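# Place shelf board from cart onto wall brackets

## Task

Take the shelf board off the cart (the cart is free to roll), set it down level so it rests on both wall brackets, and slide it back until it meets the wall. Then release it and move the robot away. The robot must stay upright and not end up leaning, or the task fails.

## Robot and tools

ROBOT. A Rainbow Robotics RB-Y1: a two-wheel differential base with two rear casters (0.66 m long, 0.58 m wide, front edge 0.10 m ahead of the drive axle), a torso whose lower leg folds at ankle, knee and hip, a head, and a left and a right arm, each with a parallel gripper. The base cannot strafe. A bent leg can stick out past the base front. A loose object may occasionally get a brief shove from outside.

FRAMES. Base frame: origin on the floor halfway between the drive wheels, x forward, y to the left, z up. The chest, left_hand and right_hand positions are reported in it. Each hand point is midway between its finger pads; the fingers point along the hand's -z and close along its x. Reported hand positions drift from the truth, more so at full reach. Odometry frame is the base frame as it was when the scene began; base_odometry counts wheel rotation only, so slip shows up as travel. Heading runs -3.142 to 3.142, positive to the left.

execute_actions. Arguments: actions (a list holding one action, or empty to just read state and images) and cameras (list of head_camera, left_wrist_camera, right_wrist_camera or all; omitted or null means all, [] means none; an unknown name rejects the call). One action may hold:
- base: exactly one relative command. translate_m is a straight drive offset in metres from where the base last reported itself, -3 to 3, forward positive. rotate_rad is an in-place turn offset in radians, -3.2 to 3.2, counter-clockwise seen from above positive. A drive or turn needing over 8.667 s at its top speed is rejected.
- joints: a dictionary of absolute targets by joint name (radians, grippers in metres). Ranges: torso_squat_rad 0 to 1.2 (higher lowers a level chest); torso_shift_rad -0.3 to 0.6 (positive pushes hips forward); torso_pitch_rad -0.2 to 1.4 (positive leans forward); torso_yaw_rad -1.5 to 1.5 (positive left). Per arm: shoulder_pitch -2.356 to 2.356 (0 hanging, negative raises forward and inward); left_shoulder_roll 0 to 3.141 and right_shoulder_roll -3.141 to 0 (away from the body); shoulder_yaw -2.094 to 2.094 (positive turns a bent forearm leftward, both arms); elbow -2.617 to 0.01 (0 straight, negative bends forward); forearm_roll -3.141 to 3.141 and hand_roll -2.705 to 2.705 (positive counter-clockwise from above on a hanging arm, both arms); wrist_pitch -1.57 to 1.919 (negative tips the hand forward); gripper_m 0 to 0.1 (pad gap). head_pan_rad -0.523 to 0.523 (positive left, relative to chest); head_tilt_rad -0.35 to 1.57 (positive looks down). Joint tolerance for done is ±0.02, grippers ±0.004.
- speeds: optional caps for this action only, translate_m 0.05 to 0.4 m/s, rotate_rad 0.1 to 1.509 rad/s (defaults are the top values).
- min_time_s: 0.1 to 8, a floor on how long each arm and head motion lasts.
Top joint speeds: arms 1 rad/s (forearm_roll, wrist_pitch, hand_roll 1.5), head 1.5, squat and pitch 0.3, shift 0.15, yaw 0.6, grippers 0.1 m/s. No action may exceed 15 s. Unknown keys or out-of-range numbers reject the call with no motion. Anything left out of an action may keep driving toward an earlier target without being reported.

Torso combinations must also hold: squat+shift <= 1.52; squat-shift+pitch <= 1.57; shift+0.5 pitch-0.4 squat <= 0.7; shift+0.3 pitch-0.5 squat <= 0.39. Violations leave the commanded torso joints short and off_target.

wait: seconds from 0 to 10; nothing new is commanded and the state plus images come back. zoom_image: camera name and region [x0, y0, x1, y1] in image pixels from the top-left, at most 504 by 504, on that camera's latest full image. finished_scene: pass the current scene's number; it is final and reports success.

RESULTS. base_status and joint_status describe how each motion ended: done (for the base, the wheels turned the full amount even if slipping); off_target (stopped short, may still push); limit_stop_at_<name>; contact_stop (torso or arm met hard resistance, or could not lift the load); time_out (after 1.5x expected time, torso 2.5x, plus 1 s, max 14 s); stopped_with_arm (torso halted because an arm hit something); limit_stop_at_own_body (self-collision guard stopped it before touching); limit_stop_at_motor_heat. A contact_stop, time_out or stopped_with_arm on one joint halts its whole group (the four torso joints, or the seven joints of one arm) and drops their targets. joint command not followed, usually with a cause line, means an arm's targets were withheld by the collision check; the gripper still acts, and those targets may be retried later. on_its_own lists what you did not command; held at is a target, not a position. The pictures line orders the returned images. MOTOR HOT appears at 65 °C; at 80 °C an OVER-TEMPERATURE FAULT brakes that arm and halts the robot, so resend targets afterward. A torque fault (contact torque hitting a joint's limit: shoulder joints 63, elbow 32.4, wrist and forearm joints 22.5 N m, carried load included) freezes everything for 10 s and skips the rest of the call.

RECOVERY. A stopped arm or torso may still press. Back it off in a separate action, arms before torso. Exception: if both hands grip one object and the torso hits contact_stop at once with nothing in the way, resend every arm joint (not grippers) at its reported position, then repeat the torso command.

GRASPING AND CAUTION. To grip, command a gap at least 0.005 m under the object's width; off_target is then expected. Each arm carries 3 kg; heavy loads far in front of the wheels can tip the robot with nothing to stop it. Never let the arms strike or squeeze each other; the arm-to-arm check ignores grippers, fingers and palms. The base does not stop on collision and may keep shoving. A torso hitting furniture with its leg may slide the robot back while reporting done. Avoid drops, slams and hard pushes.

CAMERAS. head_camera 896x504, wrist cameras 644x364; calibration is given per camera as K, distortion and T_world_to_cam mapping base frame to camera, with small per-scene errors that grow for wrist cameras at long reach.

Each tool is called after ">>>" as a command line: name --argument value for each argument, lists and objects as JSON in quotes; but a table of rows of numbers goes row by row, as --pt "numbers of a row", without its own name.

## Session

>>> execute_actions --actions '[]'

Scene clock: 0.00 s.
base_odometry: x=+0.000 y=+0.000 heading=+0.000 (m, m, rad; odometry frame)
base_status: not commanded
joint_positions: torso_squat_rad=+0.350 torso_shift_rad=-0.001 torso_pitch_rad=+0.000 torso_yaw_rad=-0.001 left_shoulder_pitch_rad=+0.047 left_shoulder_roll_rad=+0.027 left_shoulder_yaw_rad=-0.050 left_elbow_rad=-0.290 left_forearm_roll_rad=+0.033 left_wrist_pitch_rad=+0.034 left_hand_roll_rad=+0.022 left_gripper_m=+0.101 right_shoulder_pitch_rad=-0.012 right_shoulder_roll_rad=-0.023 right_shoulder_yaw_rad=+0.023 right_elbow_rad=-0.230 right_forearm_roll_rad=+0.035 right_wrist_pitch_rad=-0.005 right_hand_roll_rad=+0.000 right_gripper_m=+0.099 head_pan_rad=+0.000 head_tilt_rad=+0.399
joint_status: not commanded
chest: x=-0.2287 y=+0.0004 z=+1.2474 quat_wxyz=(+1.000, +0.000, +0.000, +0.000) (m; base frame)
left_hand: x=-0.1298 y=+0.2353 z=+0.5691 quat_wxyz=(+0.994, +0.007, -0.105, +0.008) (m; base frame)
right_hand: x=-0.1076 y=-0.2340 z=+0.5724 quat_wxyz=(+0.992, -0.012, -0.122, +0.032) (m; base frame)
pictures: head_camera, left_wrist_camera, right_wrist_camera
Images, in order (width x height): head_camera 896x504, left_wrist_camera 644x364, right_wrist_camera 644x364.

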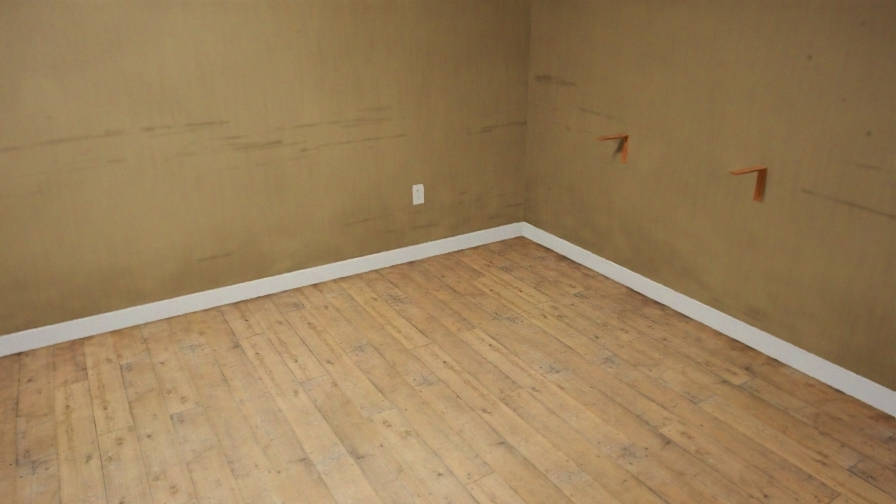

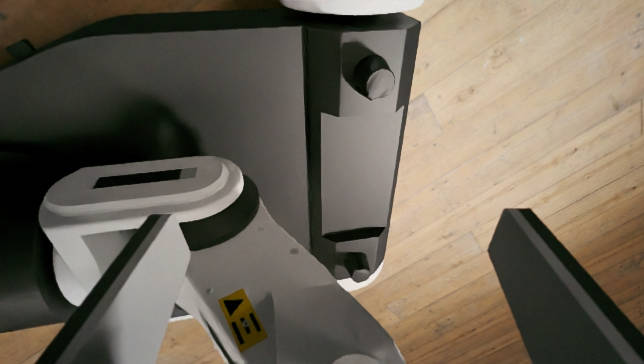

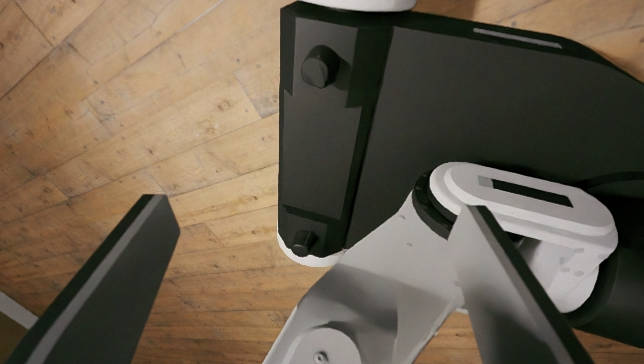

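>>> execute_actions --actions '[{"base":{"rotate_rad":-0.95},"joints":{"head_pan_rad":-0.3}}]' --cameras '["head_camera"]'

Scene clock: 3.33 s.
base_odometry: x=+0.000 y=+0.000 heading=-0.949 (m, m, rad; odometry frame)
base_status: done
joint_positions: torso_squat_rad=+0.350 torso_shift_rad=-0.001 torso_pitch_rad=+0.000 torso_yaw_rad=-0.001 left_shoulder_pitch_rad=+0.047 left_shoulder_roll_rad=+0.027 left_shoulder_yaw_rad=-0.050 left_elbow_rad=-0.290 left_forearm_roll_rad=+0.033 left_wrist_pitch_rad=+0.034 left_hand_roll_rad=+0.022 left_gripper_m=+0.101 right_shoulder_pitch_rad=-0.012 right_shoulder_roll_rad=-0.023 right_shoulder_yaw_rad=+0.023 right_elbow_rad=-0.230 right_forearm_roll_rad=+0.035 right_wrist_pitch_rad=-0.005 right_hand_roll_rad=+0.000 right_gripper_m=+0.099 head_pan_rad=-0.300 head_tilt_rad=+0.399
joint_status: all done
chest: x=-0.2287 y=+0.0004 z=+1.2474 quat_wxyz=(+1.000, +0.000, +0.000, +0.000) (m; base frame)
left_hand: x=-0.1298 y=+0.2353 z=+0.5691 quat_wxyz=(+0.994, +0.007, -0.105, +0.008) (m; base frame)
right_hand: x=-0.1076 y=-0.2340 z=+0.5724 quat_wxyz=(+0.992, -0.012, -0.122, +0.032) (m; base frame)
pictures: head_camera
camera_calibration (this result's frames):
head_camera: T_world_to_cam=[[-0.25489, -0.96684, 0.0158346, -0.0719726], [-0.371855, 0.0828903, -0.924582, 1.32244], [0.892611, -0.241555, -0.380653, 0.679155], [0, 0, 0, 1]] pos_world=[-0.132811, -0.0151501, 1.48236]
Images, in order (width x height): head_camera 896x504.

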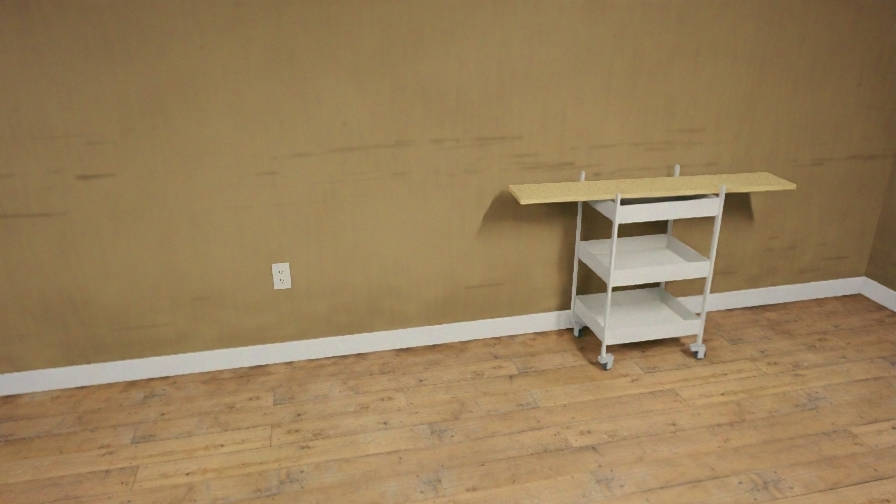

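>>> execute_actions --actions '[{"base":{"rotate_rad":-0.847},"joints":{"head_pan_rad":0,"head_tilt_rad":0.75,"torso_squat_rad":0.7,"left_shoulder_pitch_rad":0,"left_shoulder_roll_rad":0.5,"left_shoulder_yaw_rad":0,"left_elbow_rad":-0.9,"left_forearm_roll_rad":0,"left_wrist_pitch_rad":-0.67,"left_hand_roll_rad":0.5,"right_shoulder_pitch_rad":0,"right_shoulder_roll_rad":-0.5,"right_shoulder_yaw_rad":0,"right_elbow_rad":-0.9,"right_forearm_roll_rad":0,"right_wrist_pitch_rad":-0.67,"right_hand_roll_rad":-0.5}}]' --cameras '[]'

>>> execute_actions --actions '[{"base":{"translate_m":1.96}}]' --cameras '[]'

>>> execute_actions --actions '[{"base":{"rotate_rad":0.847}}]'

Scene clock: 6.80 s.
base_odometry: x=+0.000 y=+0.000 heading=-1.796 (m, m, rad; odometry frame)
base_status: done
joint_positions: torso_squat_rad=+0.700 torso_shift_rad=-0.001 torso_pitch_rad=+0.000 torso_yaw_rad=-0.001 left_shoulder_pitch_rad=+0.000 left_shoulder_roll_rad=+0.500 left_shoulder_yaw_rad=+0.000 left_elbow_rad=-0.900 left_forearm_roll_rad=+0.000 left_wrist_pitch_rad=-0.670 left_hand_roll_rad=+0.500 left_gripper_m=+0.101 right_shoulder_pitch_rad=+0.000 right_shoulder_roll_rad=-0.500 right_shoulder_yaw_rad=+0.000 right_elbow_rad=-0.900 right_forearm_roll_rad=+0.000 right_wrist_pitch_rad=-0.670 right_hand_roll_rad=-0.500 right_gripper_m=+0.099 head_pan_rad=+0.000 head_tilt_rad=+0.750
joint_status: all done
chest: x=-0.2287 y=+0.0003 z=+1.1253 quat_wxyz=(+1.000, +0.000, +0.000, +0.000) (m; base frame)
left_hand: x=+0.2147 y=+0.4402 z=+0.8022 quat_wxyz=(+0.707, +0.000, -0.707, +0.000) (m; base frame)
right_hand: x=+0.2139 y=-0.4406 z=+0.8024 quat_wxyz=(+0.707, -0.001, -0.707, +0.000) (m; base frame)
pictures: none
No camera images: the call's "cameras" was empty. Leave "cameras" out to get every camera's image.

Scene clock: 13.40 s.
base_odometry: x=-0.439 y=-1.910 heading=-1.797 (m, m, rad; odometry frame)
base_status: done
joint_positions: torso_squat_rad=+0.700 torso_shift_rad=-0.001 torso_pitch_rad=+0.000 torso_yaw_rad=-0.001 left_shoulder_pitch_rad=+0.000 left_shoulder_roll_rad=+0.500 left_shoulder_yaw_rad=+0.000 left_elbow_rad=-0.900 left_forearm_roll_rad=+0.000 left_wrist_pitch_rad=-0.670 left_hand_roll_rad=+0.500 left_gripper_m=+0.101 right_shoulder_pitch_rad=+0.000 right_shoulder_roll_rad=-0.500 right_shoulder_yaw_rad=+0.000 right_elbow_rad=-0.900 right_forearm_roll_rad=+0.000 right_wrist_pitch_rad=-0.670 right_hand_roll_rad=-0.500 right_gripper_m=+0.099 head_pan_rad=+0.000 head_tilt_rad=+0.750
joint_status: not commanded
chest: x=-0.2286 y=+0.0003 z=+1.1253 quat_wxyz=(+1.000, +0.000, +0.000, +0.000) (m; base frame)
left_hand: x=+0.2148 y=+0.4402 z=+0.8021 quat_wxyz=(+0.707, +0.000, -0.707, +0.000) (m; base frame)
right_hand: x=+0.2140 y=-0.4406 z=+0.8023 quat_wxyz=(+0.707, -0.001, -0.707, +0.000) (m; base frame)
pictures: none
No camera images: the call's "cameras" was empty. Leave "cameras" out to get every camera's image.

Scene clock: 16.40 s.
base_odometry: x=-0.439 y=-1.909 heading=-0.951 (m, m, rad; odometry frame)
base_status: done
joint_positions: torso_squat_rad=+0.700 torso_shift_rad=-0.001 torso_pitch_rad=+0.000 torso_yaw_rad=-0.001 left_shoulder_pitch_rad=+0.000 left_shoulder_roll_rad=+0.500 left_shoulder_yaw_rad=+0.000 left_elbow_rad=-0.900 left_forearm_roll_rad=+0.000 left_wrist_pitch_rad=-0.670 left_hand_roll_rad=+0.500 left_gripper_m=+0.101 right_shoulder_pitch_rad=+0.000 right_shoulder_roll_rad=-0.500 right_shoulder_yaw_rad=+0.000 right_elbow_rad=-0.900 right_forearm_roll_rad=+0.000 right_wrist_pitch_rad=-0.670 right_hand_roll_rad=-0.500 right_gripper_m=+0.099 head_pan_rad=+0.000 head_tilt_rad=+0.750
joint_status: not commanded
chest: x=-0.2286 y=+0.0003 z=+1.1253 quat_wxyz=(+1.000, +0.000, +0.000, +0.000) (m; base frame)
left_hand: x=+0.2148 y=+0.4402 z=+0.8021 quat_wxyz=(+0.707, +0.000, -0.707, +0.000) (m; base frame)
right_hand: x=+0.2140 y=-0.4406 z=+0.8023 quat_wxyz=(+0.707, -0.001, -0.707, +0.000) (m; base frame)
pictures: head_camera, left_wrist_camera, right_wrist_camera
camera_calibration (this result's frames):
head_camera: T_world_to_cam=[[0.0449316, -0.99899, 0.0000905135, 0.0127233], [-0.67438, -0.0303984, -0.737758, 0.899522], [0.737016, 0.0330876, -0.675065, 0.990504], [0, 0, 0, 1]] pos_world=[-0.123969, 0.00728111, 1.33228]
left_wrist_camera: T_world_to_cam=[[0.0273168, -0.0471229, 0.998516, -0.78147], [-0.602361, -0.797943, -0.0211782, 0.535085], [0.797756, -0.600888, -0.0501823, 0.21596], [0, 0, 0, 1]] pos_world=[0.171378, 0.51991, 0.80248]
right_wrist_camera: T_world_to_cam=[[0.0136687, -0.038468, -0.999166, 0.773827], [-0.638563, 0.768614, -0.0383274, 0.538005], [0.769448, 0.638555, -0.0140583, 0.21602], [0, 0, 0, 1]] pos_world=[0.166757, -0.521691, 0.796839]
Images, in order (width x height): head_camera 896x504, left_wrist_camera 644x364, right_wrist_camera 644x364.

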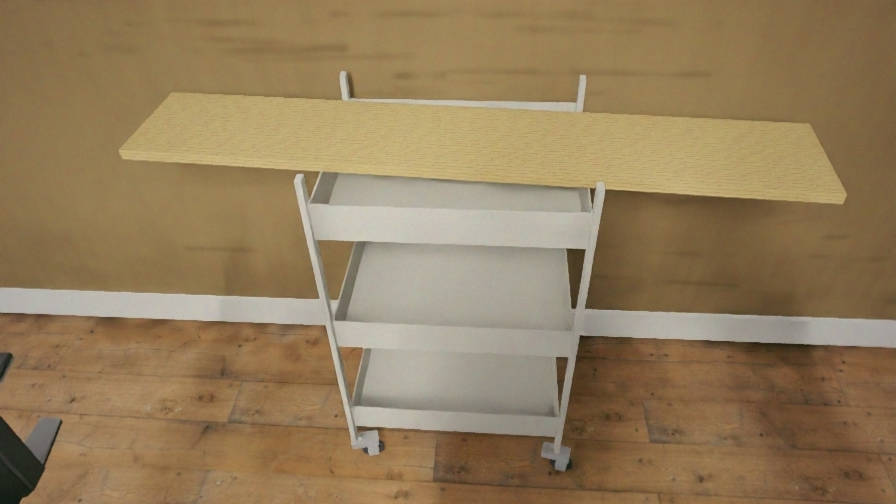

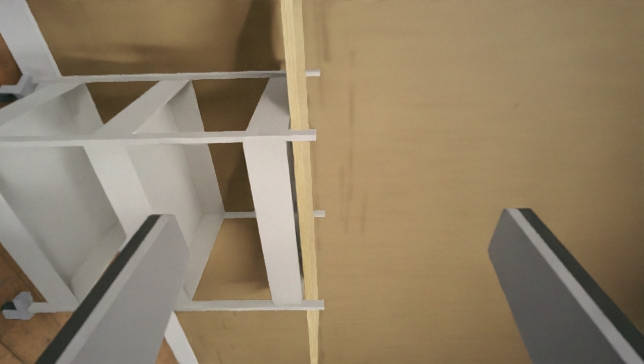

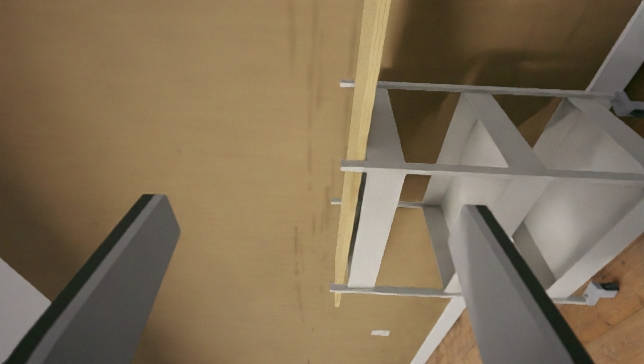

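>>> execute_actions --actions '[{"base":{"translate_m":0.22},"joints":{"torso_shift_rad":0.3,"torso_squat_rad":0.76,"torso_yaw_rad":-0.05}}]'

Scene clock: 19.33 s.
base_odometry: x=-0.311 y=-2.088 heading=-0.949 (m, m, rad; odometry frame)
base_status: done
joint_positions: torso_squat_rad=+0.760 torso_shift_rad=+0.300 torso_pitch_rad=+0.000 torso_yaw_rad=-0.050 left_shoulder_pitch_rad=+0.000 left_shoulder_roll_rad=+0.500 left_shoulder_yaw_rad=+0.000 left_elbow_rad=-0.900 left_forearm_roll_rad=+0.000 left_wrist_pitch_rad=-0.670 left_hand_roll_rad=+0.500 left_gripper_m=+0.101 right_shoulder_pitch_rad=+0.000 right_shoulder_roll_rad=-0.500 right_shoulder_yaw_rad=+0.000 right_elbow_rad=-0.900 right_forearm_roll_rad=+0.000 right_wrist_pitch_rad=-0.670 right_hand_roll_rad=-0.500 right_gripper_m=+0.099 head_pan_rad=+0.000 head_tilt_rad=+0.750
joint_status: all done
chest: x=-0.0780 y=+0.0003 z=+1.0747 quat_wxyz=(+1.000, +0.000, +0.000, -0.025) (m; base frame)
left_hand: x=+0.3862 y=+0.4180 z=+0.7513 quat_wxyz=(+0.707, -0.017, -0.707, -0.017) (m; base frame)
right_hand: x=+0.3423 y=-0.4617 z=+0.7515 quat_wxyz=(+0.707, -0.018, -0.707, -0.018) (m; base frame)
pictures: head_camera, left_wrist_camera, right_wrist_camera
camera_calibration (this result's frames):
head_camera: T_world_to_cam=[[-0.00396753, -0.999992, 0.0000806573, 0.0021351], [-0.675228, 0.00261952, -0.737604, 0.963432], [0.737598, -0.00298093, -0.675233, 0.845589], [0, 0, 0, 1]] pos_world=[0.02684, 0.002132, 1.2816]
left_wrist_camera: T_world_to_cam=[[0.0251638, -0.0484108, 0.99851, -0.735162], [-0.640672, -0.767525, -0.0210661, 0.621557], [0.767402, -0.639188, -0.0503293, 0.091106], [0, 0, 0, 1]] pos_world=[0.346799, 0.499705, 0.751746]
right_wrist_camera: T_world_to_cam=[[0.0115423, -0.0390797, -0.999169, 0.720989], [-0.600226, 0.798919, -0.0381813, 0.635042], [0.799747, 0.600168, -0.0142353, 0.10205], [0, 0, 0, 1]] pos_world=[0.291233, -0.540418, 0.746089]
Images, in order (width x height): head_camera 896x504, left_wrist_camera 644x364, right_wrist_camera 644x364.

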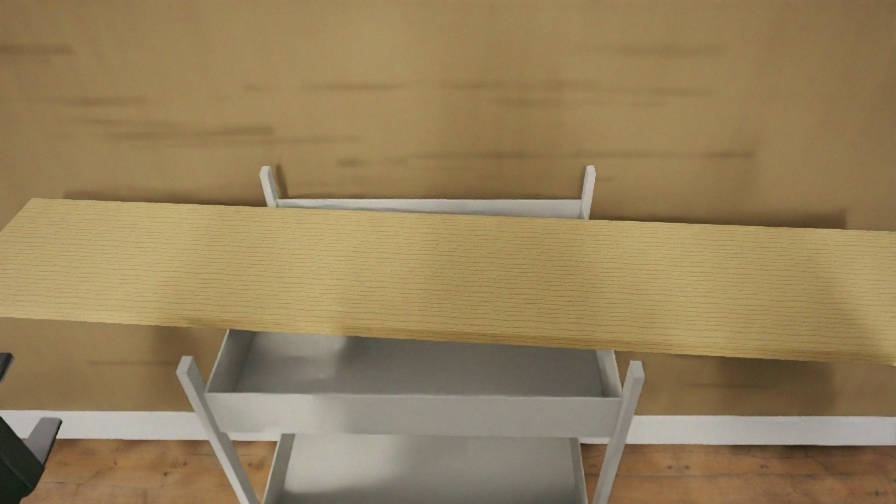

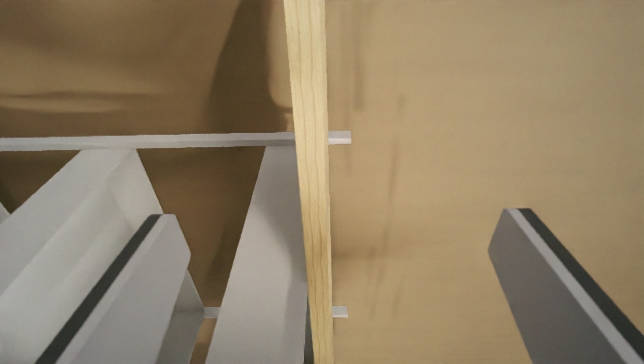

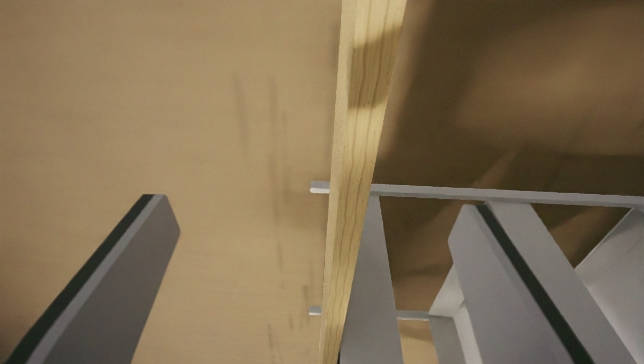

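Lowering slightly and advancing.

>>> execute_actions --actions '[{"base":{"translate_m":0.14},"speeds":{"translate_m":0.1},"joints":{"torso_squat_rad":0.79,"torso_yaw_rad":-0.07,"head_tilt_rad":1.0}}]'

Scene clock: 21.73 s.
base_odometry: x=-0.229 y=-2.202 heading=-0.949 (m, m, rad; odometry frame)
base_status: done
joint_positions: torso_squat_rad=+0.790 torso_shift_rad=+0.300 torso_pitch_rad=+0.000 torso_yaw_rad=-0.070 left_shoulder_pitch_rad=+0.000 left_shoulder_roll_rad=+0.500 left_shoulder_yaw_rad=+0.000 left_elbow_rad=-0.900 left_forearm_roll_rad=+0.000 left_wrist_pitch_rad=-0.670 left_hand_roll_rad=+0.500 left_gripper_m=+0.101 right_shoulder_pitch_rad=+0.000 right_shoulder_roll_rad=-0.500 right_shoulder_yaw_rad=+0.000 right_elbow_rad=-0.900 right_forearm_roll_rad=+0.000 right_wrist_pitch_rad=-0.670 right_hand_roll_rad=-0.500 right_gripper_m=+0.099 head_pan_rad=+0.000 head_tilt_rad=+1.000
joint_status: all done
chest: x=-0.0825 y=+0.0003 z=+1.0606 quat_wxyz=(+0.999, +0.000, +0.000, -0.035) (m; base frame)
left_hand: x=+0.3902 y=+0.4085 z=+0.7374 quat_wxyz=(+0.707, -0.025, -0.707, -0.025) (m; base frame)
right_hand: x=+0.3285 y=-0.4701 z=+0.7375 quat_wxyz=(+0.707, -0.025, -0.706, -0.025) (m; base frame)
pictures: head_camera, left_wrist_camera, right_wrist_camera
camera_calibration (this result's frames):
head_camera: T_world_to_cam=[[-0.0254771, -0.999612, -0.0112948, 0.0147088], [-0.836001, 0.0274995, -0.548038, 0.701323], [0.548136, -0.00452001, -0.836377, 1.03113], [0, 0, 0, 1]] pos_world=[0.0214845, 0.0000777197, 1.24693]
left_wrist_camera: T_world_to_cam=[[0.0239139, -0.0488409, 0.99852, -0.721151], [-0.655956, -0.754501, -0.0211953, 0.617268], [0.75442, -0.654479, -0.0500806, 0.0924843], [0, 0, 0, 1]] pos_world=[0.352374, 0.491037, 0.737799]
right_wrist_camera: T_world_to_cam=[[0.0108589, -0.0392565, -0.99917, 0.70696], [-0.583999, 0.810855, -0.0382047, 0.633208], [0.811682, 0.583929, -0.0141207, 0.106269], [0, 0, 0, 1]] pos_world=[0.27586, -0.547741, 0.732066]
Images, in order (width x height): head_camera 896x504, left_wrist_camera 644x364, right_wrist_camera 644x364.

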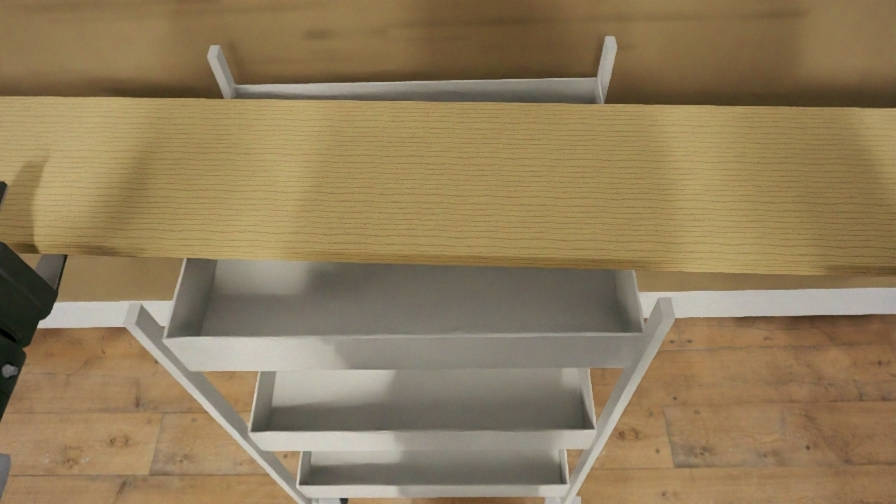

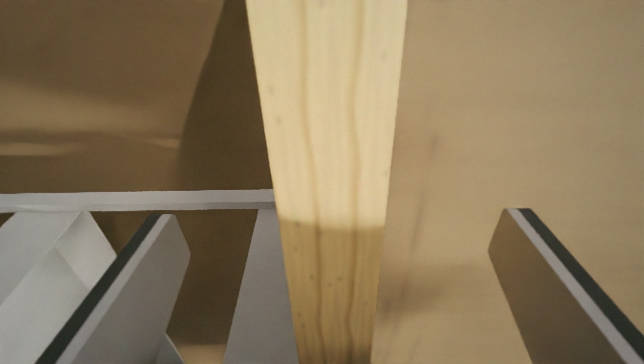

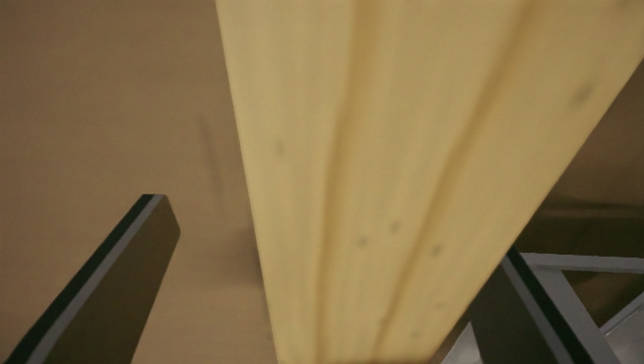

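>>> execute_actions --actions '[{"joints":{"torso_yaw_rad":-0.095,"left_gripper_m":0,"right_gripper_m":0}}]' --cameras '[]'

>>> execute_actions --actions '[{"joints":{"torso_squat_rad":0.25,"head_tilt_rad":0.7}}]' --cameras '["head_camera"]'

>>> execute_actions --actions '[{"base":{"translate_m":-0.5},"joints":{"torso_yaw_rad":0}}]' --cameras '[]'

>>> execute_actions --actions '[{"base":{"rotate_rad":1.571}}]' --cameras '[]'

>>> execute_actions --actions '[{"base":{"translate_m":1.55}}]' --cameras '[]'

>>> execute_actions --actions '[{"base":{"translate_m":1.53}}]' --cameras '[]'

>>> execute_actions --actions '[{"base":{"rotate_rad":-1.571}}]'

Scene clock: 23.37 s.
base_odometry: x=-0.229 y=-2.202 heading=-0.949 (m, m, rad; odometry frame)
base_status: not commanded
joint_positions: torso_squat_rad=+0.790 torso_shift_rad=+0.300 torso_pitch_rad=+0.000 torso_yaw_rad=-0.095 left_shoulder_pitch_rad=+0.001 left_shoulder_roll_rad=+0.500 left_shoulder_yaw_rad=+0.000 left_elbow_rad=-0.899 left_forearm_roll_rad=+0.000 left_wrist_pitch_rad=-0.670 left_hand_roll_rad=+0.500 left_gripper_m=+0.019 right_shoulder_pitch_rad=+0.001 right_shoulder_roll_rad=-0.500 right_shoulder_yaw_rad=+0.000 right_elbow_rad=-0.899 right_forearm_roll_rad=+0.000 right_wrist_pitch_rad=-0.669 right_hand_roll_rad=-0.500 right_gripper_m=+0.017 head_pan_rad=+0.000 head_tilt_rad=+1.000
joint_status: left_gripper_m off_target (ended at +0.019, target +0.000); right_gripper_m off_target (ended at +0.017, target +0.000); the others done
chest: x=-0.0823 y=+0.0003 z=+1.0606 quat_wxyz=(+0.999, +0.000, +0.000, -0.048) (m; base frame)
left_hand: x=+0.4000 y=+0.3966 z=+0.7367 quat_wxyz=(+0.707, -0.033, -0.706, -0.033) (m; base frame)
right_hand: x=+0.3162 y=-0.4802 z=+0.7365 quat_wxyz=(+0.707, -0.034, -0.705, -0.034) (m; base frame)
pictures: none
No camera images: the call's "cameras" was empty. Leave "cameras" out to get every camera's image.

Scene clock: 26.03 s.
base_odometry: x=-0.229 y=-2.202 heading=-0.949 (m, m, rad; odometry frame)
base_status: not commanded
joint_positions: torso_squat_rad=+0.250 torso_shift_rad=+0.300 torso_pitch_rad=+0.001 torso_yaw_rad=-0.095 left_shoulder_pitch_rad=+0.001 left_shoulder_roll_rad=+0.499 left_shoulder_yaw_rad=+0.000 left_elbow_rad=-0.899 left_forearm_roll_rad=+0.000 left_wrist_pitch_rad=-0.669 left_hand_roll_rad=+0.500 left_gripper_m=+0.019 right_shoulder_pitch_rad=+0.001 right_shoulder_roll_rad=-0.500 right_shoulder_yaw_rad=+0.000 right_elbow_rad=-0.899 right_forearm_roll_rad=+0.000 right_wrist_pitch_rad=-0.669 right_hand_roll_rad=-0.500 right_gripper_m=+0.017 head_pan_rad=+0.000 head_tilt_rad=+0.700
joint_status: all done
chest: x=-0.0271 y=+0.0003 z=+1.2378 quat_wxyz=(+0.999, +0.000, +0.000, -0.048) (m; base frame)
left_hand: x=+0.4547 y=+0.3967 z=+0.9131 quat_wxyz=(+0.708, -0.033, -0.705, -0.033) (m; base frame)
right_hand: x=+0.3711 y=-0.4802 z=+0.9132 quat_wxyz=(+0.708, -0.034, -0.705, -0.034) (m; base frame)
pictures: head_camera
camera_calibration (this result's frames):
head_camera: T_world_to_cam=[[-0.0491498, -0.998789, 0.00238783, -0.00214167], [-0.637462, 0.0295285, -0.769916, 1.16489], [0.768913, -0.0393634, -0.638141, 0.864897], [0, 0, 0, 1]] pos_world=[0.0774384, -0.00249128, 1.4488]
Images, in order (width x height): head_camera 896x504.

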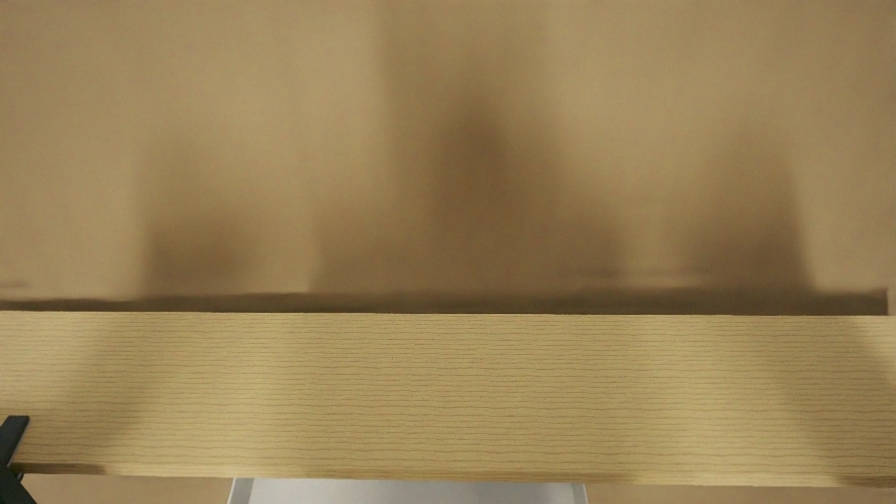

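Scene clock: 29.07 s.
base_odometry: x=-0.521 y=-1.796 heading=-0.948 (m, m, rad; odometry frame)
base_status: done
joint_positions: torso_squat_rad=+0.250 torso_shift_rad=+0.300 torso_pitch_rad=+0.000 torso_yaw_rad=+0.000 left_shoulder_pitch_rad=+0.001 left_shoulder_roll_rad=+0.499 left_shoulder_yaw_rad=+0.000 left_elbow_rad=-0.899 left_forearm_roll_rad=+0.000 left_wrist_pitch_rad=-0.669 left_hand_roll_rad=+0.500 left_gripper_m=+0.019 right_shoulder_pitch_rad=+0.001 right_shoulder_roll_rad=-0.500 right_shoulder_yaw_rad=+0.000 right_elbow_rad=-0.899 right_forearm_roll_rad=+0.000 right_wrist_pitch_rad=-0.669 right_hand_roll_rad=-0.500 right_gripper_m=+0.017 head_pan_rad=+0.000 head_tilt_rad=+0.700
joint_status: all done
chest: x=-0.0272 y=+0.0004 z=+1.2378 quat_wxyz=(+1.000, +0.000, +0.000, +0.000) (m; base frame)
left_hand: x=+0.4147 y=+0.4407 z=+0.9131 quat_wxyz=(+0.708, +0.000, -0.706, +0.001) (m; base frame)
right_hand: x=+0.4148 y=-0.4401 z=+0.9132 quat_wxyz=(+0.709, +0.000, -0.706, +0.000) (m; base frame)
pictures: none
No camera images: the call's "cameras" was empty. Leave "cameras" out to get every camera's image.

Scene clock: 32.97 s.
base_odometry: x=-0.521 y=-1.796 heading=+0.623 (m, m, rad; odometry frame)
base_status: done
joint_positions: torso_squat_rad=+0.250 torso_shift_rad=+0.300 torso_pitch_rad=+0.000 torso_yaw_rad=+0.000 left_shoulder_pitch_rad=+0.001 left_shoulder_roll_rad=+0.499 left_shoulder_yaw_rad=+0.000 left_elbow_rad=-0.899 left_forearm_roll_rad=+0.000 left_wrist_pitch_rad=-0.669 left_hand_roll_rad=+0.500 left_gripper_m=+0.019 right_shoulder_pitch_rad=+0.001 right_shoulder_roll_rad=-0.500 right_shoulder_yaw_rad=+0.000 right_elbow_rad=-0.899 right_forearm_roll_rad=+0.000 right_wrist_pitch_rad=-0.669 right_hand_roll_rad=-0.500 right_gripper_m=+0.017 head_pan_rad=+0.000 head_tilt_rad=+0.700
joint_status: not commanded
chest: x=-0.0272 y=+0.0004 z=+1.2378 quat_wxyz=(+1.000, +0.000, +0.000, +0.000) (m; base frame)
left_hand: x=+0.4148 y=+0.4407 z=+0.9131 quat_wxyz=(+0.708, +0.000, -0.706, +0.001) (m; base frame)
right_hand: x=+0.4147 y=-0.4402 z=+0.9132 quat_wxyz=(+0.709, +0.000, -0.706, +0.000) (m; base frame)
pictures: none
No camera images: the call's "cameras" was empty. Leave "cameras" out to get every camera's image.

Scene clock: 38.40 s.
base_odometry: x=+0.738 y=-0.892 heading=+0.623 (m, m, rad; odometry frame)
base_status: done
joint_positions: torso_squat_rad=+0.250 torso_shift_rad=+0.300 torso_pitch_rad=+0.001 torso_yaw_rad=+0.000 left_shoulder_pitch_rad=+0.001 left_shoulder_roll_rad=+0.499 left_shoulder_yaw_rad=+0.000 left_elbow_rad=-0.899 left_forearm_roll_rad=+0.000 left_wrist_pitch_rad=-0.669 left_hand_roll_rad=+0.500 left_gripper_m=+0.019 right_shoulder_pitch_rad=+0.001 right_shoulder_roll_rad=-0.500 right_shoulder_yaw_rad=+0.000 right_elbow_rad=-0.899 right_forearm_roll_rad=+0.000 right_wrist_pitch_rad=-0.669 right_hand_roll_rad=-0.500 right_gripper_m=+0.017 head_pan_rad=+0.000 head_tilt_rad=+0.700
joint_status: not commanded
chest: x=-0.0272 y=+0.0004 z=+1.2378 quat_wxyz=(+1.000, +0.000, +0.000, +0.000) (m; base frame)
left_hand: x=+0.4148 y=+0.4407 z=+0.9130 quat_wxyz=(+0.709, +0.000, -0.706, +0.001) (m; base frame)
right_hand: x=+0.4148 y=-0.4401 z=+0.9132 quat_wxyz=(+0.709, +0.000, -0.706, +0.000) (m; base frame)
pictures: none
No camera images: the call's "cameras" was empty. Leave "cameras" out to get every camera's image.

Scene clock: 43.77 s.
base_odometry: x=+1.980 y=+0.001 heading=+0.623 (m, m, rad; odometry frame)
base_status: done
joint_positions: torso_squat_rad=+0.250 torso_shift_rad=+0.300 torso_pitch_rad=+0.001 torso_yaw_rad=+0.000 left_shoulder_pitch_rad=+0.001 left_shoulder_roll_rad=+0.499 left_shoulder_yaw_rad=+0.000 left_elbow_rad=-0.899 left_forearm_roll_rad=+0.000 left_wrist_pitch_rad=-0.669 left_hand_roll_rad=+0.500 left_gripper_m=+0.019 right_shoulder_pitch_rad=+0.001 right_shoulder_roll_rad=-0.500 right_shoulder_yaw_rad=+0.000 right_elbow_rad=-0.899 right_forearm_roll_rad=+0.000 right_wrist_pitch_rad=-0.669 right_hand_roll_rad=-0.500 right_gripper_m=+0.017 head_pan_rad=+0.000 head_tilt_rad=+0.700
joint_status: not commanded
chest: x=-0.0272 y=+0.0004 z=+1.2378 quat_wxyz=(+1.000, +0.000, +0.000, +0.000) (m; base frame)
left_hand: x=+0.4148 y=+0.4407 z=+0.9130 quat_wxyz=(+0.709, +0.000, -0.706, +0.001) (m; base frame)
right_hand: x=+0.4148 y=-0.4401 z=+0.9132 quat_wxyz=(+0.709, +0.000, -0.706, +0.000) (m; base frame)
pictures: none
No camera images: the call's "cameras" was empty. Leave "cameras" out to get every camera's image.

Scene clock: 47.67 s.
base_odometry: x=+1.980 y=+0.001 heading=-0.947 (m, m, rad; odometry frame)
base_status: done
joint_positions: torso_squat_rad=+0.250 torso_shift_rad=+0.300 torso_pitch_rad=+0.001 torso_yaw_rad=+0.000 left_shoulder_pitch_rad=+0.001 left_shoulder_roll_rad=+0.499 left_shoulder_yaw_rad=+0.000 left_elbow_rad=-0.899 left_forearm_roll_rad=+0.000 left_wrist_pitch_rad=-0.669 left_hand_roll_rad=+0.500 left_gripper_m=+0.019 right_shoulder_pitch_rad=+0.001 right_shoulder_roll_rad=-0.500 right_shoulder_yaw_rad=+0.000 right_elbow_rad=-0.899 right_forearm_roll_rad=+0.000 right_wrist_pitch_rad=-0.669 right_hand_roll_rad=-0.500 right_gripper_m=+0.017 head_pan_rad=+0.000 head_tilt_rad=+0.700
joint_status: not commanded
chest: x=-0.0272 y=+0.0004 z=+1.2378 quat_wxyz=(+1.000, +0.000, +0.000, +0.000) (m; base frame)
left_hand: x=+0.4148 y=+0.4407 z=+0.9130 quat_wxyz=(+0.709, +0.000, -0.706, +0.001) (m; base frame)
right_hand: x=+0.4148 y=-0.4401 z=+0.9131 quat_wxyz=(+0.709, +0.000, -0.706, +0.000) (m; base frame)
pictures: head_camera, left_wrist_camera, right_wrist_camera
camera_calibration (this result's frames):
head_camera: T_world_to_cam=[[0.0458689, -0.998945, 0.00238013, 0.000480032], [-0.637296, -0.0310975, -0.769992, 1.16498], [0.769253, 0.0338018, -0.638049, 0.864815], [0, 0, 0, 1]] pos_world=[0.077151, 0.00747513, 1.44882]
left_wrist_camera: T_world_to_cam=[[0.0308813, -0.0464635, 0.998443, -0.899373], [-0.601095, -0.798962, -0.0185889, 0.655842], [0.798581, -0.599584, -0.0526019, 0.0635654], [0, 0, 0, 1]] pos_world=[0.371235, 0.520318, 0.913508]
right_wrist_camera: T_world_to_cam=[[0.0098339, -0.0382031, -0.999222, 0.883657], [-0.638958, 0.768415, -0.035667, 0.667798], [0.769179, 0.638811, -0.0168536, 0.0655147], [0, 0, 0, 1]] pos_world=[0.367612, -0.521239, 0.907892]
Images, in order (width x height): head_camera 896x504, left_wrist_camera 644x364, right_wrist_camera 644x364.

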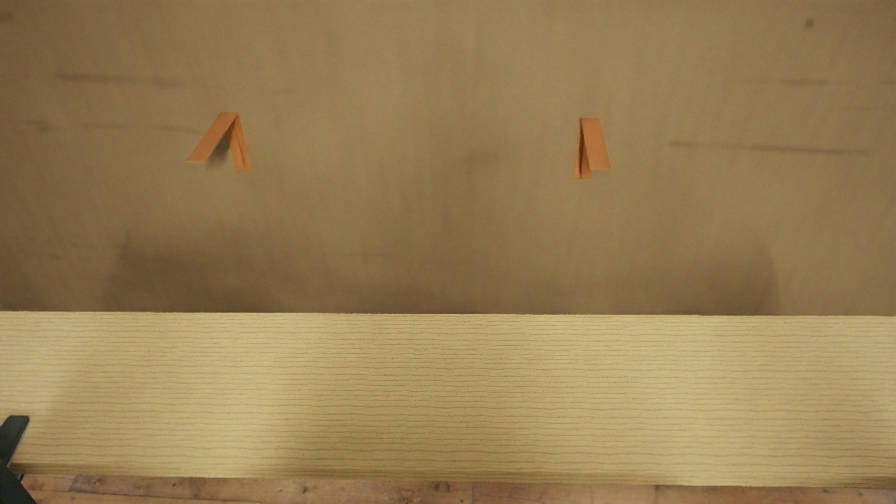

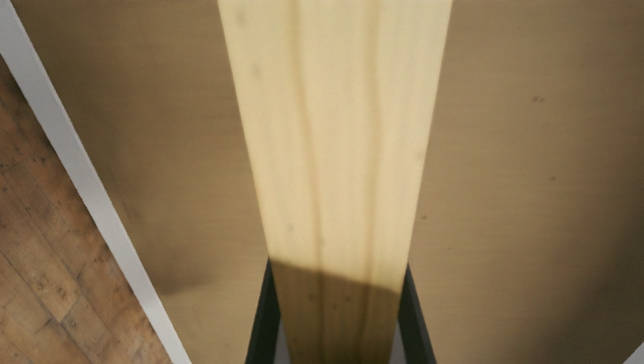

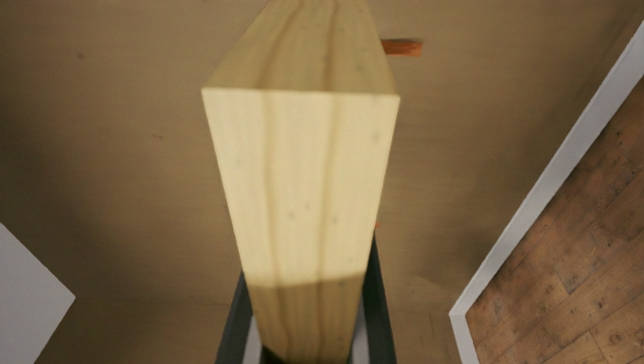

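>>> execute_actions --actions '[{"base":{"rotate_rad":0.35},"joints":{"torso_squat_rad":0.1}}]' --cameras '[]'

>>> execute_actions --actions '[{"base":{"translate_m":0.33}}]' --cameras '[]'

>>> execute_actions --actions '[{"base":{"rotate_rad":-0.35}}]'

Scene clock: 49.90 s.
base_odometry: x=+1.980 y=+0.001 heading=-0.598 (m, m, rad; odometry frame)
base_status: done
joint_positions: torso_squat_rad=+0.100 torso_shift_rad=+0.300 torso_pitch_rad=+0.001 torso_yaw_rad=+0.000 left_shoulder_pitch_rad=+0.001 left_shoulder_roll_rad=+0.499 left_shoulder_yaw_rad=+0.000 left_elbow_rad=-0.899 left_forearm_roll_rad=+0.000 left_wrist_pitch_rad=-0.669 left_hand_roll_rad=+0.500 left_gripper_m=+0.019 right_shoulder_pitch_rad=+0.001 right_shoulder_roll_rad=-0.500 right_shoulder_yaw_rad=+0.000 right_elbow_rad=-0.899 right_forearm_roll_rad=+0.000 right_wrist_pitch_rad=-0.669 right_hand_roll_rad=-0.500 right_gripper_m=+0.017 head_pan_rad=+0.000 head_tilt_rad=+0.700
joint_status: all done
chest: x=-0.0217 y=+0.0004 z=+1.2552 quat_wxyz=(+1.000, +0.000, +0.000, +0.000) (m; base frame)
left_hand: x=+0.4202 y=+0.4407 z=+0.9304 quat_wxyz=(+0.709, +0.000, -0.706, +0.001) (m; base frame)
right_hand: x=+0.4202 y=-0.4401 z=+0.9305 quat_wxyz=(+0.709, +0.000, -0.706, +0.000) (m; base frame)
pictures: none
No camera images: the call's "cameras" was empty. Leave "cameras" out to get every camera's image.

Scene clock: 52.07 s.
base_odometry: x=+2.253 y=-0.185 heading=-0.599 (m, m, rad; odometry frame)
base_status: done
joint_positions: torso_squat_rad=+0.100 torso_shift_rad=+0.300 torso_pitch_rad=+0.001 torso_yaw_rad=+0.000 left_shoulder_pitch_rad=+0.001 left_shoulder_roll_rad=+0.499 left_shoulder_yaw_rad=+0.000 left_elbow_rad=-0.899 left_forearm_roll_rad=+0.000 left_wrist_pitch_rad=-0.669 left_hand_roll_rad=+0.500 left_gripper_m=+0.019 right_shoulder_pitch_rad=+0.001 right_shoulder_roll_rad=-0.500 right_shoulder_yaw_rad=+0.001 right_elbow_rad=-0.899 right_forearm_roll_rad=+0.000 right_wrist_pitch_rad=-0.669 right_hand_roll_rad=-0.500 right_gripper_m=+0.017 head_pan_rad=+0.000 head_tilt_rad=+0.700
joint_status: not commanded
chest: x=-0.0217 y=+0.0004 z=+1.2552 quat_wxyz=(+1.000, +0.000, +0.000, +0.000) (m; base frame)
left_hand: x=+0.4202 y=+0.4407 z=+0.9304 quat_wxyz=(+0.709, +0.000, -0.706, +0.001) (m; base frame)
right_hand: x=+0.4202 y=-0.4401 z=+0.9305 quat_wxyz=(+0.709, +0.000, -0.706, +0.000) (m; base frame)
pictures: none
No camera images: the call's "cameras" was empty. Leave "cameras" out to get every camera's image.

Scene clock: 54.10 s.
base_odometry: x=+2.253 y=-0.185 heading=-0.949 (m, m, rad; odometry frame)
base_status: done
joint_positions: torso_squat_rad=+0.100 torso_shift_rad=+0.300 torso_pitch_rad=+0.001 torso_yaw_rad=+0.000 left_shoulder_pitch_rad=+0.001 left_shoulder_roll_rad=+0.499 left_shoulder_yaw_rad=+0.000 left_elbow_rad=-0.899 left_forearm_roll_rad=+0.000 left_wrist_pitch_rad=-0.669 left_hand_roll_rad=+0.500 left_gripper_m=+0.019 right_shoulder_pitch_rad=+0.001 right_shoulder_roll_rad=-0.500 right_shoulder_yaw_rad=+0.001 right_elbow_rad=-0.899 right_forearm_roll_rad=+0.000 right_wrist_pitch_rad=-0.669 right_hand_roll_rad=-0.500 right_gripper_m=+0.017 head_pan_rad=+0.000 head_tilt_rad=+0.700
joint_status: not commanded
chest: x=-0.0217 y=+0.0004 z=+1.2552 quat_wxyz=(+1.000, +0.000, +0.000, +0.000) (m; base frame)
left_hand: x=+0.4202 y=+0.4407 z=+0.9304 quat_wxyz=(+0.709, +0.000, -0.706, +0.001) (m; base frame)
right_hand: x=+0.4202 y=-0.4401 z=+0.9305 quat_wxyz=(+0.709, +0.000, -0.706, +0.000) (m; base frame)
pictures: head_camera, left_wrist_camera, right_wrist_camera
camera_calibration (this result's frames):
head_camera: T_world_to_cam=[[0.0458676, -0.998945, 0.00237433, 0.000203524], [-0.637398, -0.0310968, -0.769907, 1.18178], [0.769168, 0.0338004, -0.638152, 0.871845], [0, 0, 0, 1]] pos_world=[0.082659, 0.00748411, 1.46623]
left_wrist_camera: T_world_to_cam=[[0.0310568, -0.0464465, 0.998438, -0.916935], [-0.601092, -0.798967, -0.01847, 0.659317], [0.798576, -0.599579, -0.052732, 0.0602749], [0, 0, 0, 1]] pos_world=[0.376653, 0.520323, 0.930859]
right_wrist_camera: T_world_to_cam=[[0.00968271, -0.0381813, -0.999224, 0.90102], [-0.638978, 0.768403, -0.0355532, 0.671766], [0.769164, 0.638826, -0.0169567, 0.0617201], [0, 0, 0, 1]] pos_world=[0.373046, -0.521214, 0.925251]
Images, in order (width x height): head_camera 896x504, left_wrist_camera 644x364, right_wrist_camera 644x364.

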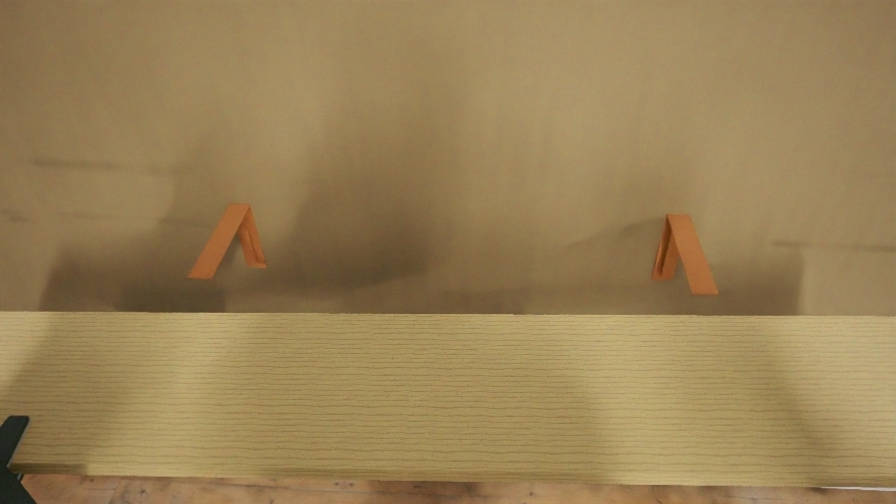

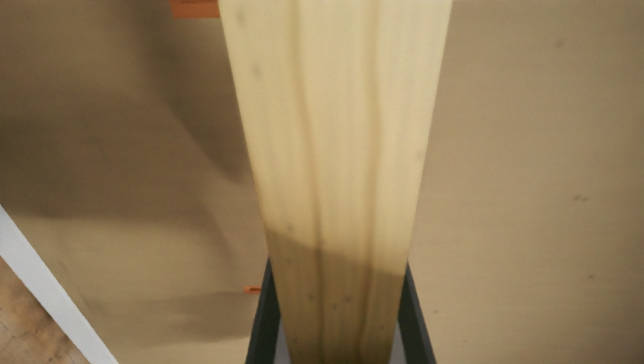

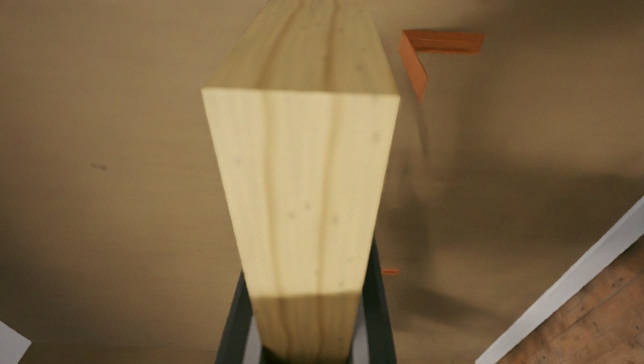

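>>> execute_actions --actions '[{"base":{"translate_m":0.27},"speeds":{"translate_m":0.15},"joints":{"torso_yaw_rad":-0.025}}]' --cameras '[]'

>>> execute_actions --actions '[{"joints":{"torso_squat_rad":0.45}}]'

Scene clock: 56.97 s.
base_odometry: x=+2.410 y=-0.404 heading=-0.949 (m, m, rad; odometry frame)
base_status: done
joint_positions: torso_squat_rad=+0.100 torso_shift_rad=+0.300 torso_pitch_rad=+0.001 torso_yaw_rad=-0.025 left_shoulder_pitch_rad=+0.001 left_shoulder_roll_rad=+0.499 left_shoulder_yaw_rad=+0.000 left_elbow_rad=-0.899 left_forearm_roll_rad=+0.000 left_wrist_pitch_rad=-0.669 left_hand_roll_rad=+0.500 left_gripper_m=+0.019 right_shoulder_pitch_rad=+0.001 right_shoulder_roll_rad=-0.500 right_shoulder_yaw_rad=+0.001 right_elbow_rad=-0.899 right_forearm_roll_rad=+0.000 right_wrist_pitch_rad=-0.669 right_hand_roll_rad=-0.500 right_gripper_m=+0.017 head_pan_rad=+0.000 head_tilt_rad=+0.700
joint_status: all done
chest: x=-0.0217 y=+0.0004 z=+1.2553 quat_wxyz=(+1.000, +0.000, +0.000, -0.013) (m; base frame)
left_hand: x=+0.4310 y=+0.4295 z=+0.9303 quat_wxyz=(+0.709, -0.009, -0.706, -0.008) (m; base frame)
right_hand: x=+0.4090 y=-0.4510 z=+0.9305 quat_wxyz=(+0.709, -0.009, -0.705, -0.009) (m; base frame)
pictures: none
No camera images: the call's "cameras" was empty. Leave "cameras" out to get every camera's image.

Scene clock: 58.97 s.
base_odometry: x=+2.410 y=-0.404 heading=-0.949 (m, m, rad; odometry frame)
base_status: not commanded
joint_positions: torso_squat_rad=+0.450 torso_shift_rad=+0.300 torso_pitch_rad=+0.000 torso_yaw_rad=-0.025 left_shoulder_pitch_rad=+0.001 left_shoulder_roll_rad=+0.499 left_shoulder_yaw_rad=+0.000 left_elbow_rad=-0.899 left_forearm_roll_rad=+0.000 left_wrist_pitch_rad=-0.669 left_hand_roll_rad=+0.500 left_gripper_m=+0.019 right_shoulder_pitch_rad=+0.001 right_shoulder_roll_rad=-0.500 right_shoulder_yaw_rad=+0.001 right_elbow_rad=-0.899 right_forearm_roll_rad=+0.000 right_wrist_pitch_rad=-0.669 right_hand_roll_rad=-0.500 right_gripper_m=+0.017 head_pan_rad=+0.000 head_tilt_rad=+0.700
joint_status: all done
chest: x=-0.0415 y=+0.0004 z=+1.1921 quat_wxyz=(+1.000, +0.000, +0.000, -0.013) (m; base frame)
left_hand: x=+0.4114 y=+0.4294 z=+0.8673 quat_wxyz=(+0.708, -0.009, -0.706, -0.008) (m; base frame)
right_hand: x=+0.3893 y=-0.4511 z=+0.8674 quat_wxyz=(+0.709, -0.009, -0.706, -0.009) (m; base frame)
pictures: head_camera, left_wrist_camera, right_wrist_camera
camera_calibration (this result's frames):
head_camera: T_world_to_cam=[[0.0208108, -0.999781, 0.00241374, 0.000146088], [-0.63765, -0.0151323, -0.770178, 1.12081], [0.770045, 0.0144889, -0.637825, 0.846406], [0, 0, 0, 1]] pos_world=[0.0629087, 0.004843, 1.40308]
left_wrist_camera: T_world_to_cam=[[0.0295706, -0.0471258, 0.998451, -0.853319], [-0.620928, -0.783647, -0.0185976, 0.645538], [0.78331, -0.619416, -0.0524346, 0.0717587], [0, 0, 0, 1]] pos_world=[0.369857, 0.510109, 0.867765]
right_wrist_camera: T_world_to_cam=[[0.00897818, -0.0383803, -0.999223, 0.838052], [-0.619483, 0.784198, -0.0356873, 0.657855], [0.784959, 0.619322, -0.0167353, 0.0762812], [0, 0, 0, 1]] pos_world=[0.340128, -0.530967, 0.862155]
Images, in order (width x height): head_camera 896x504, left_wrist_camera 644x364, right_wrist_camera 644x364.

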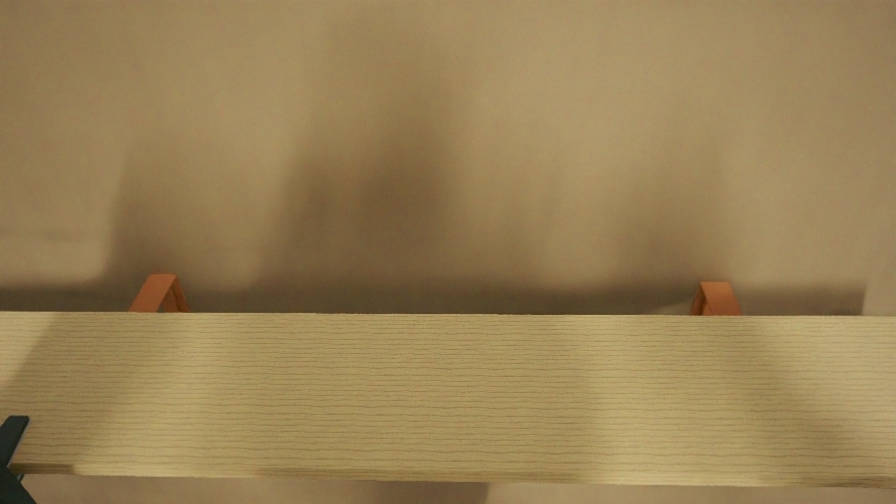

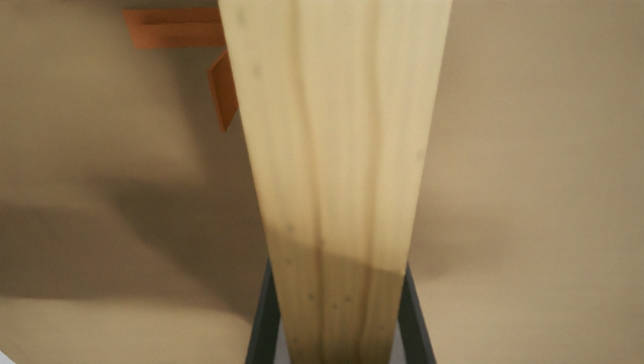

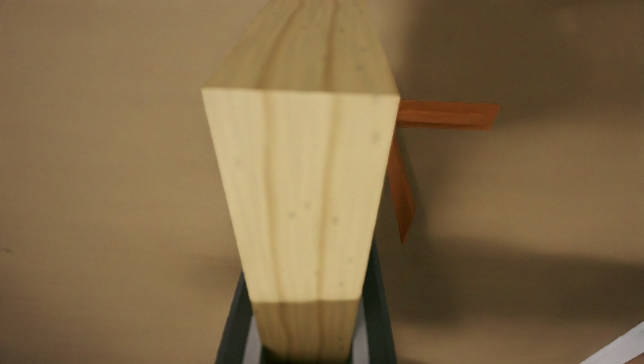

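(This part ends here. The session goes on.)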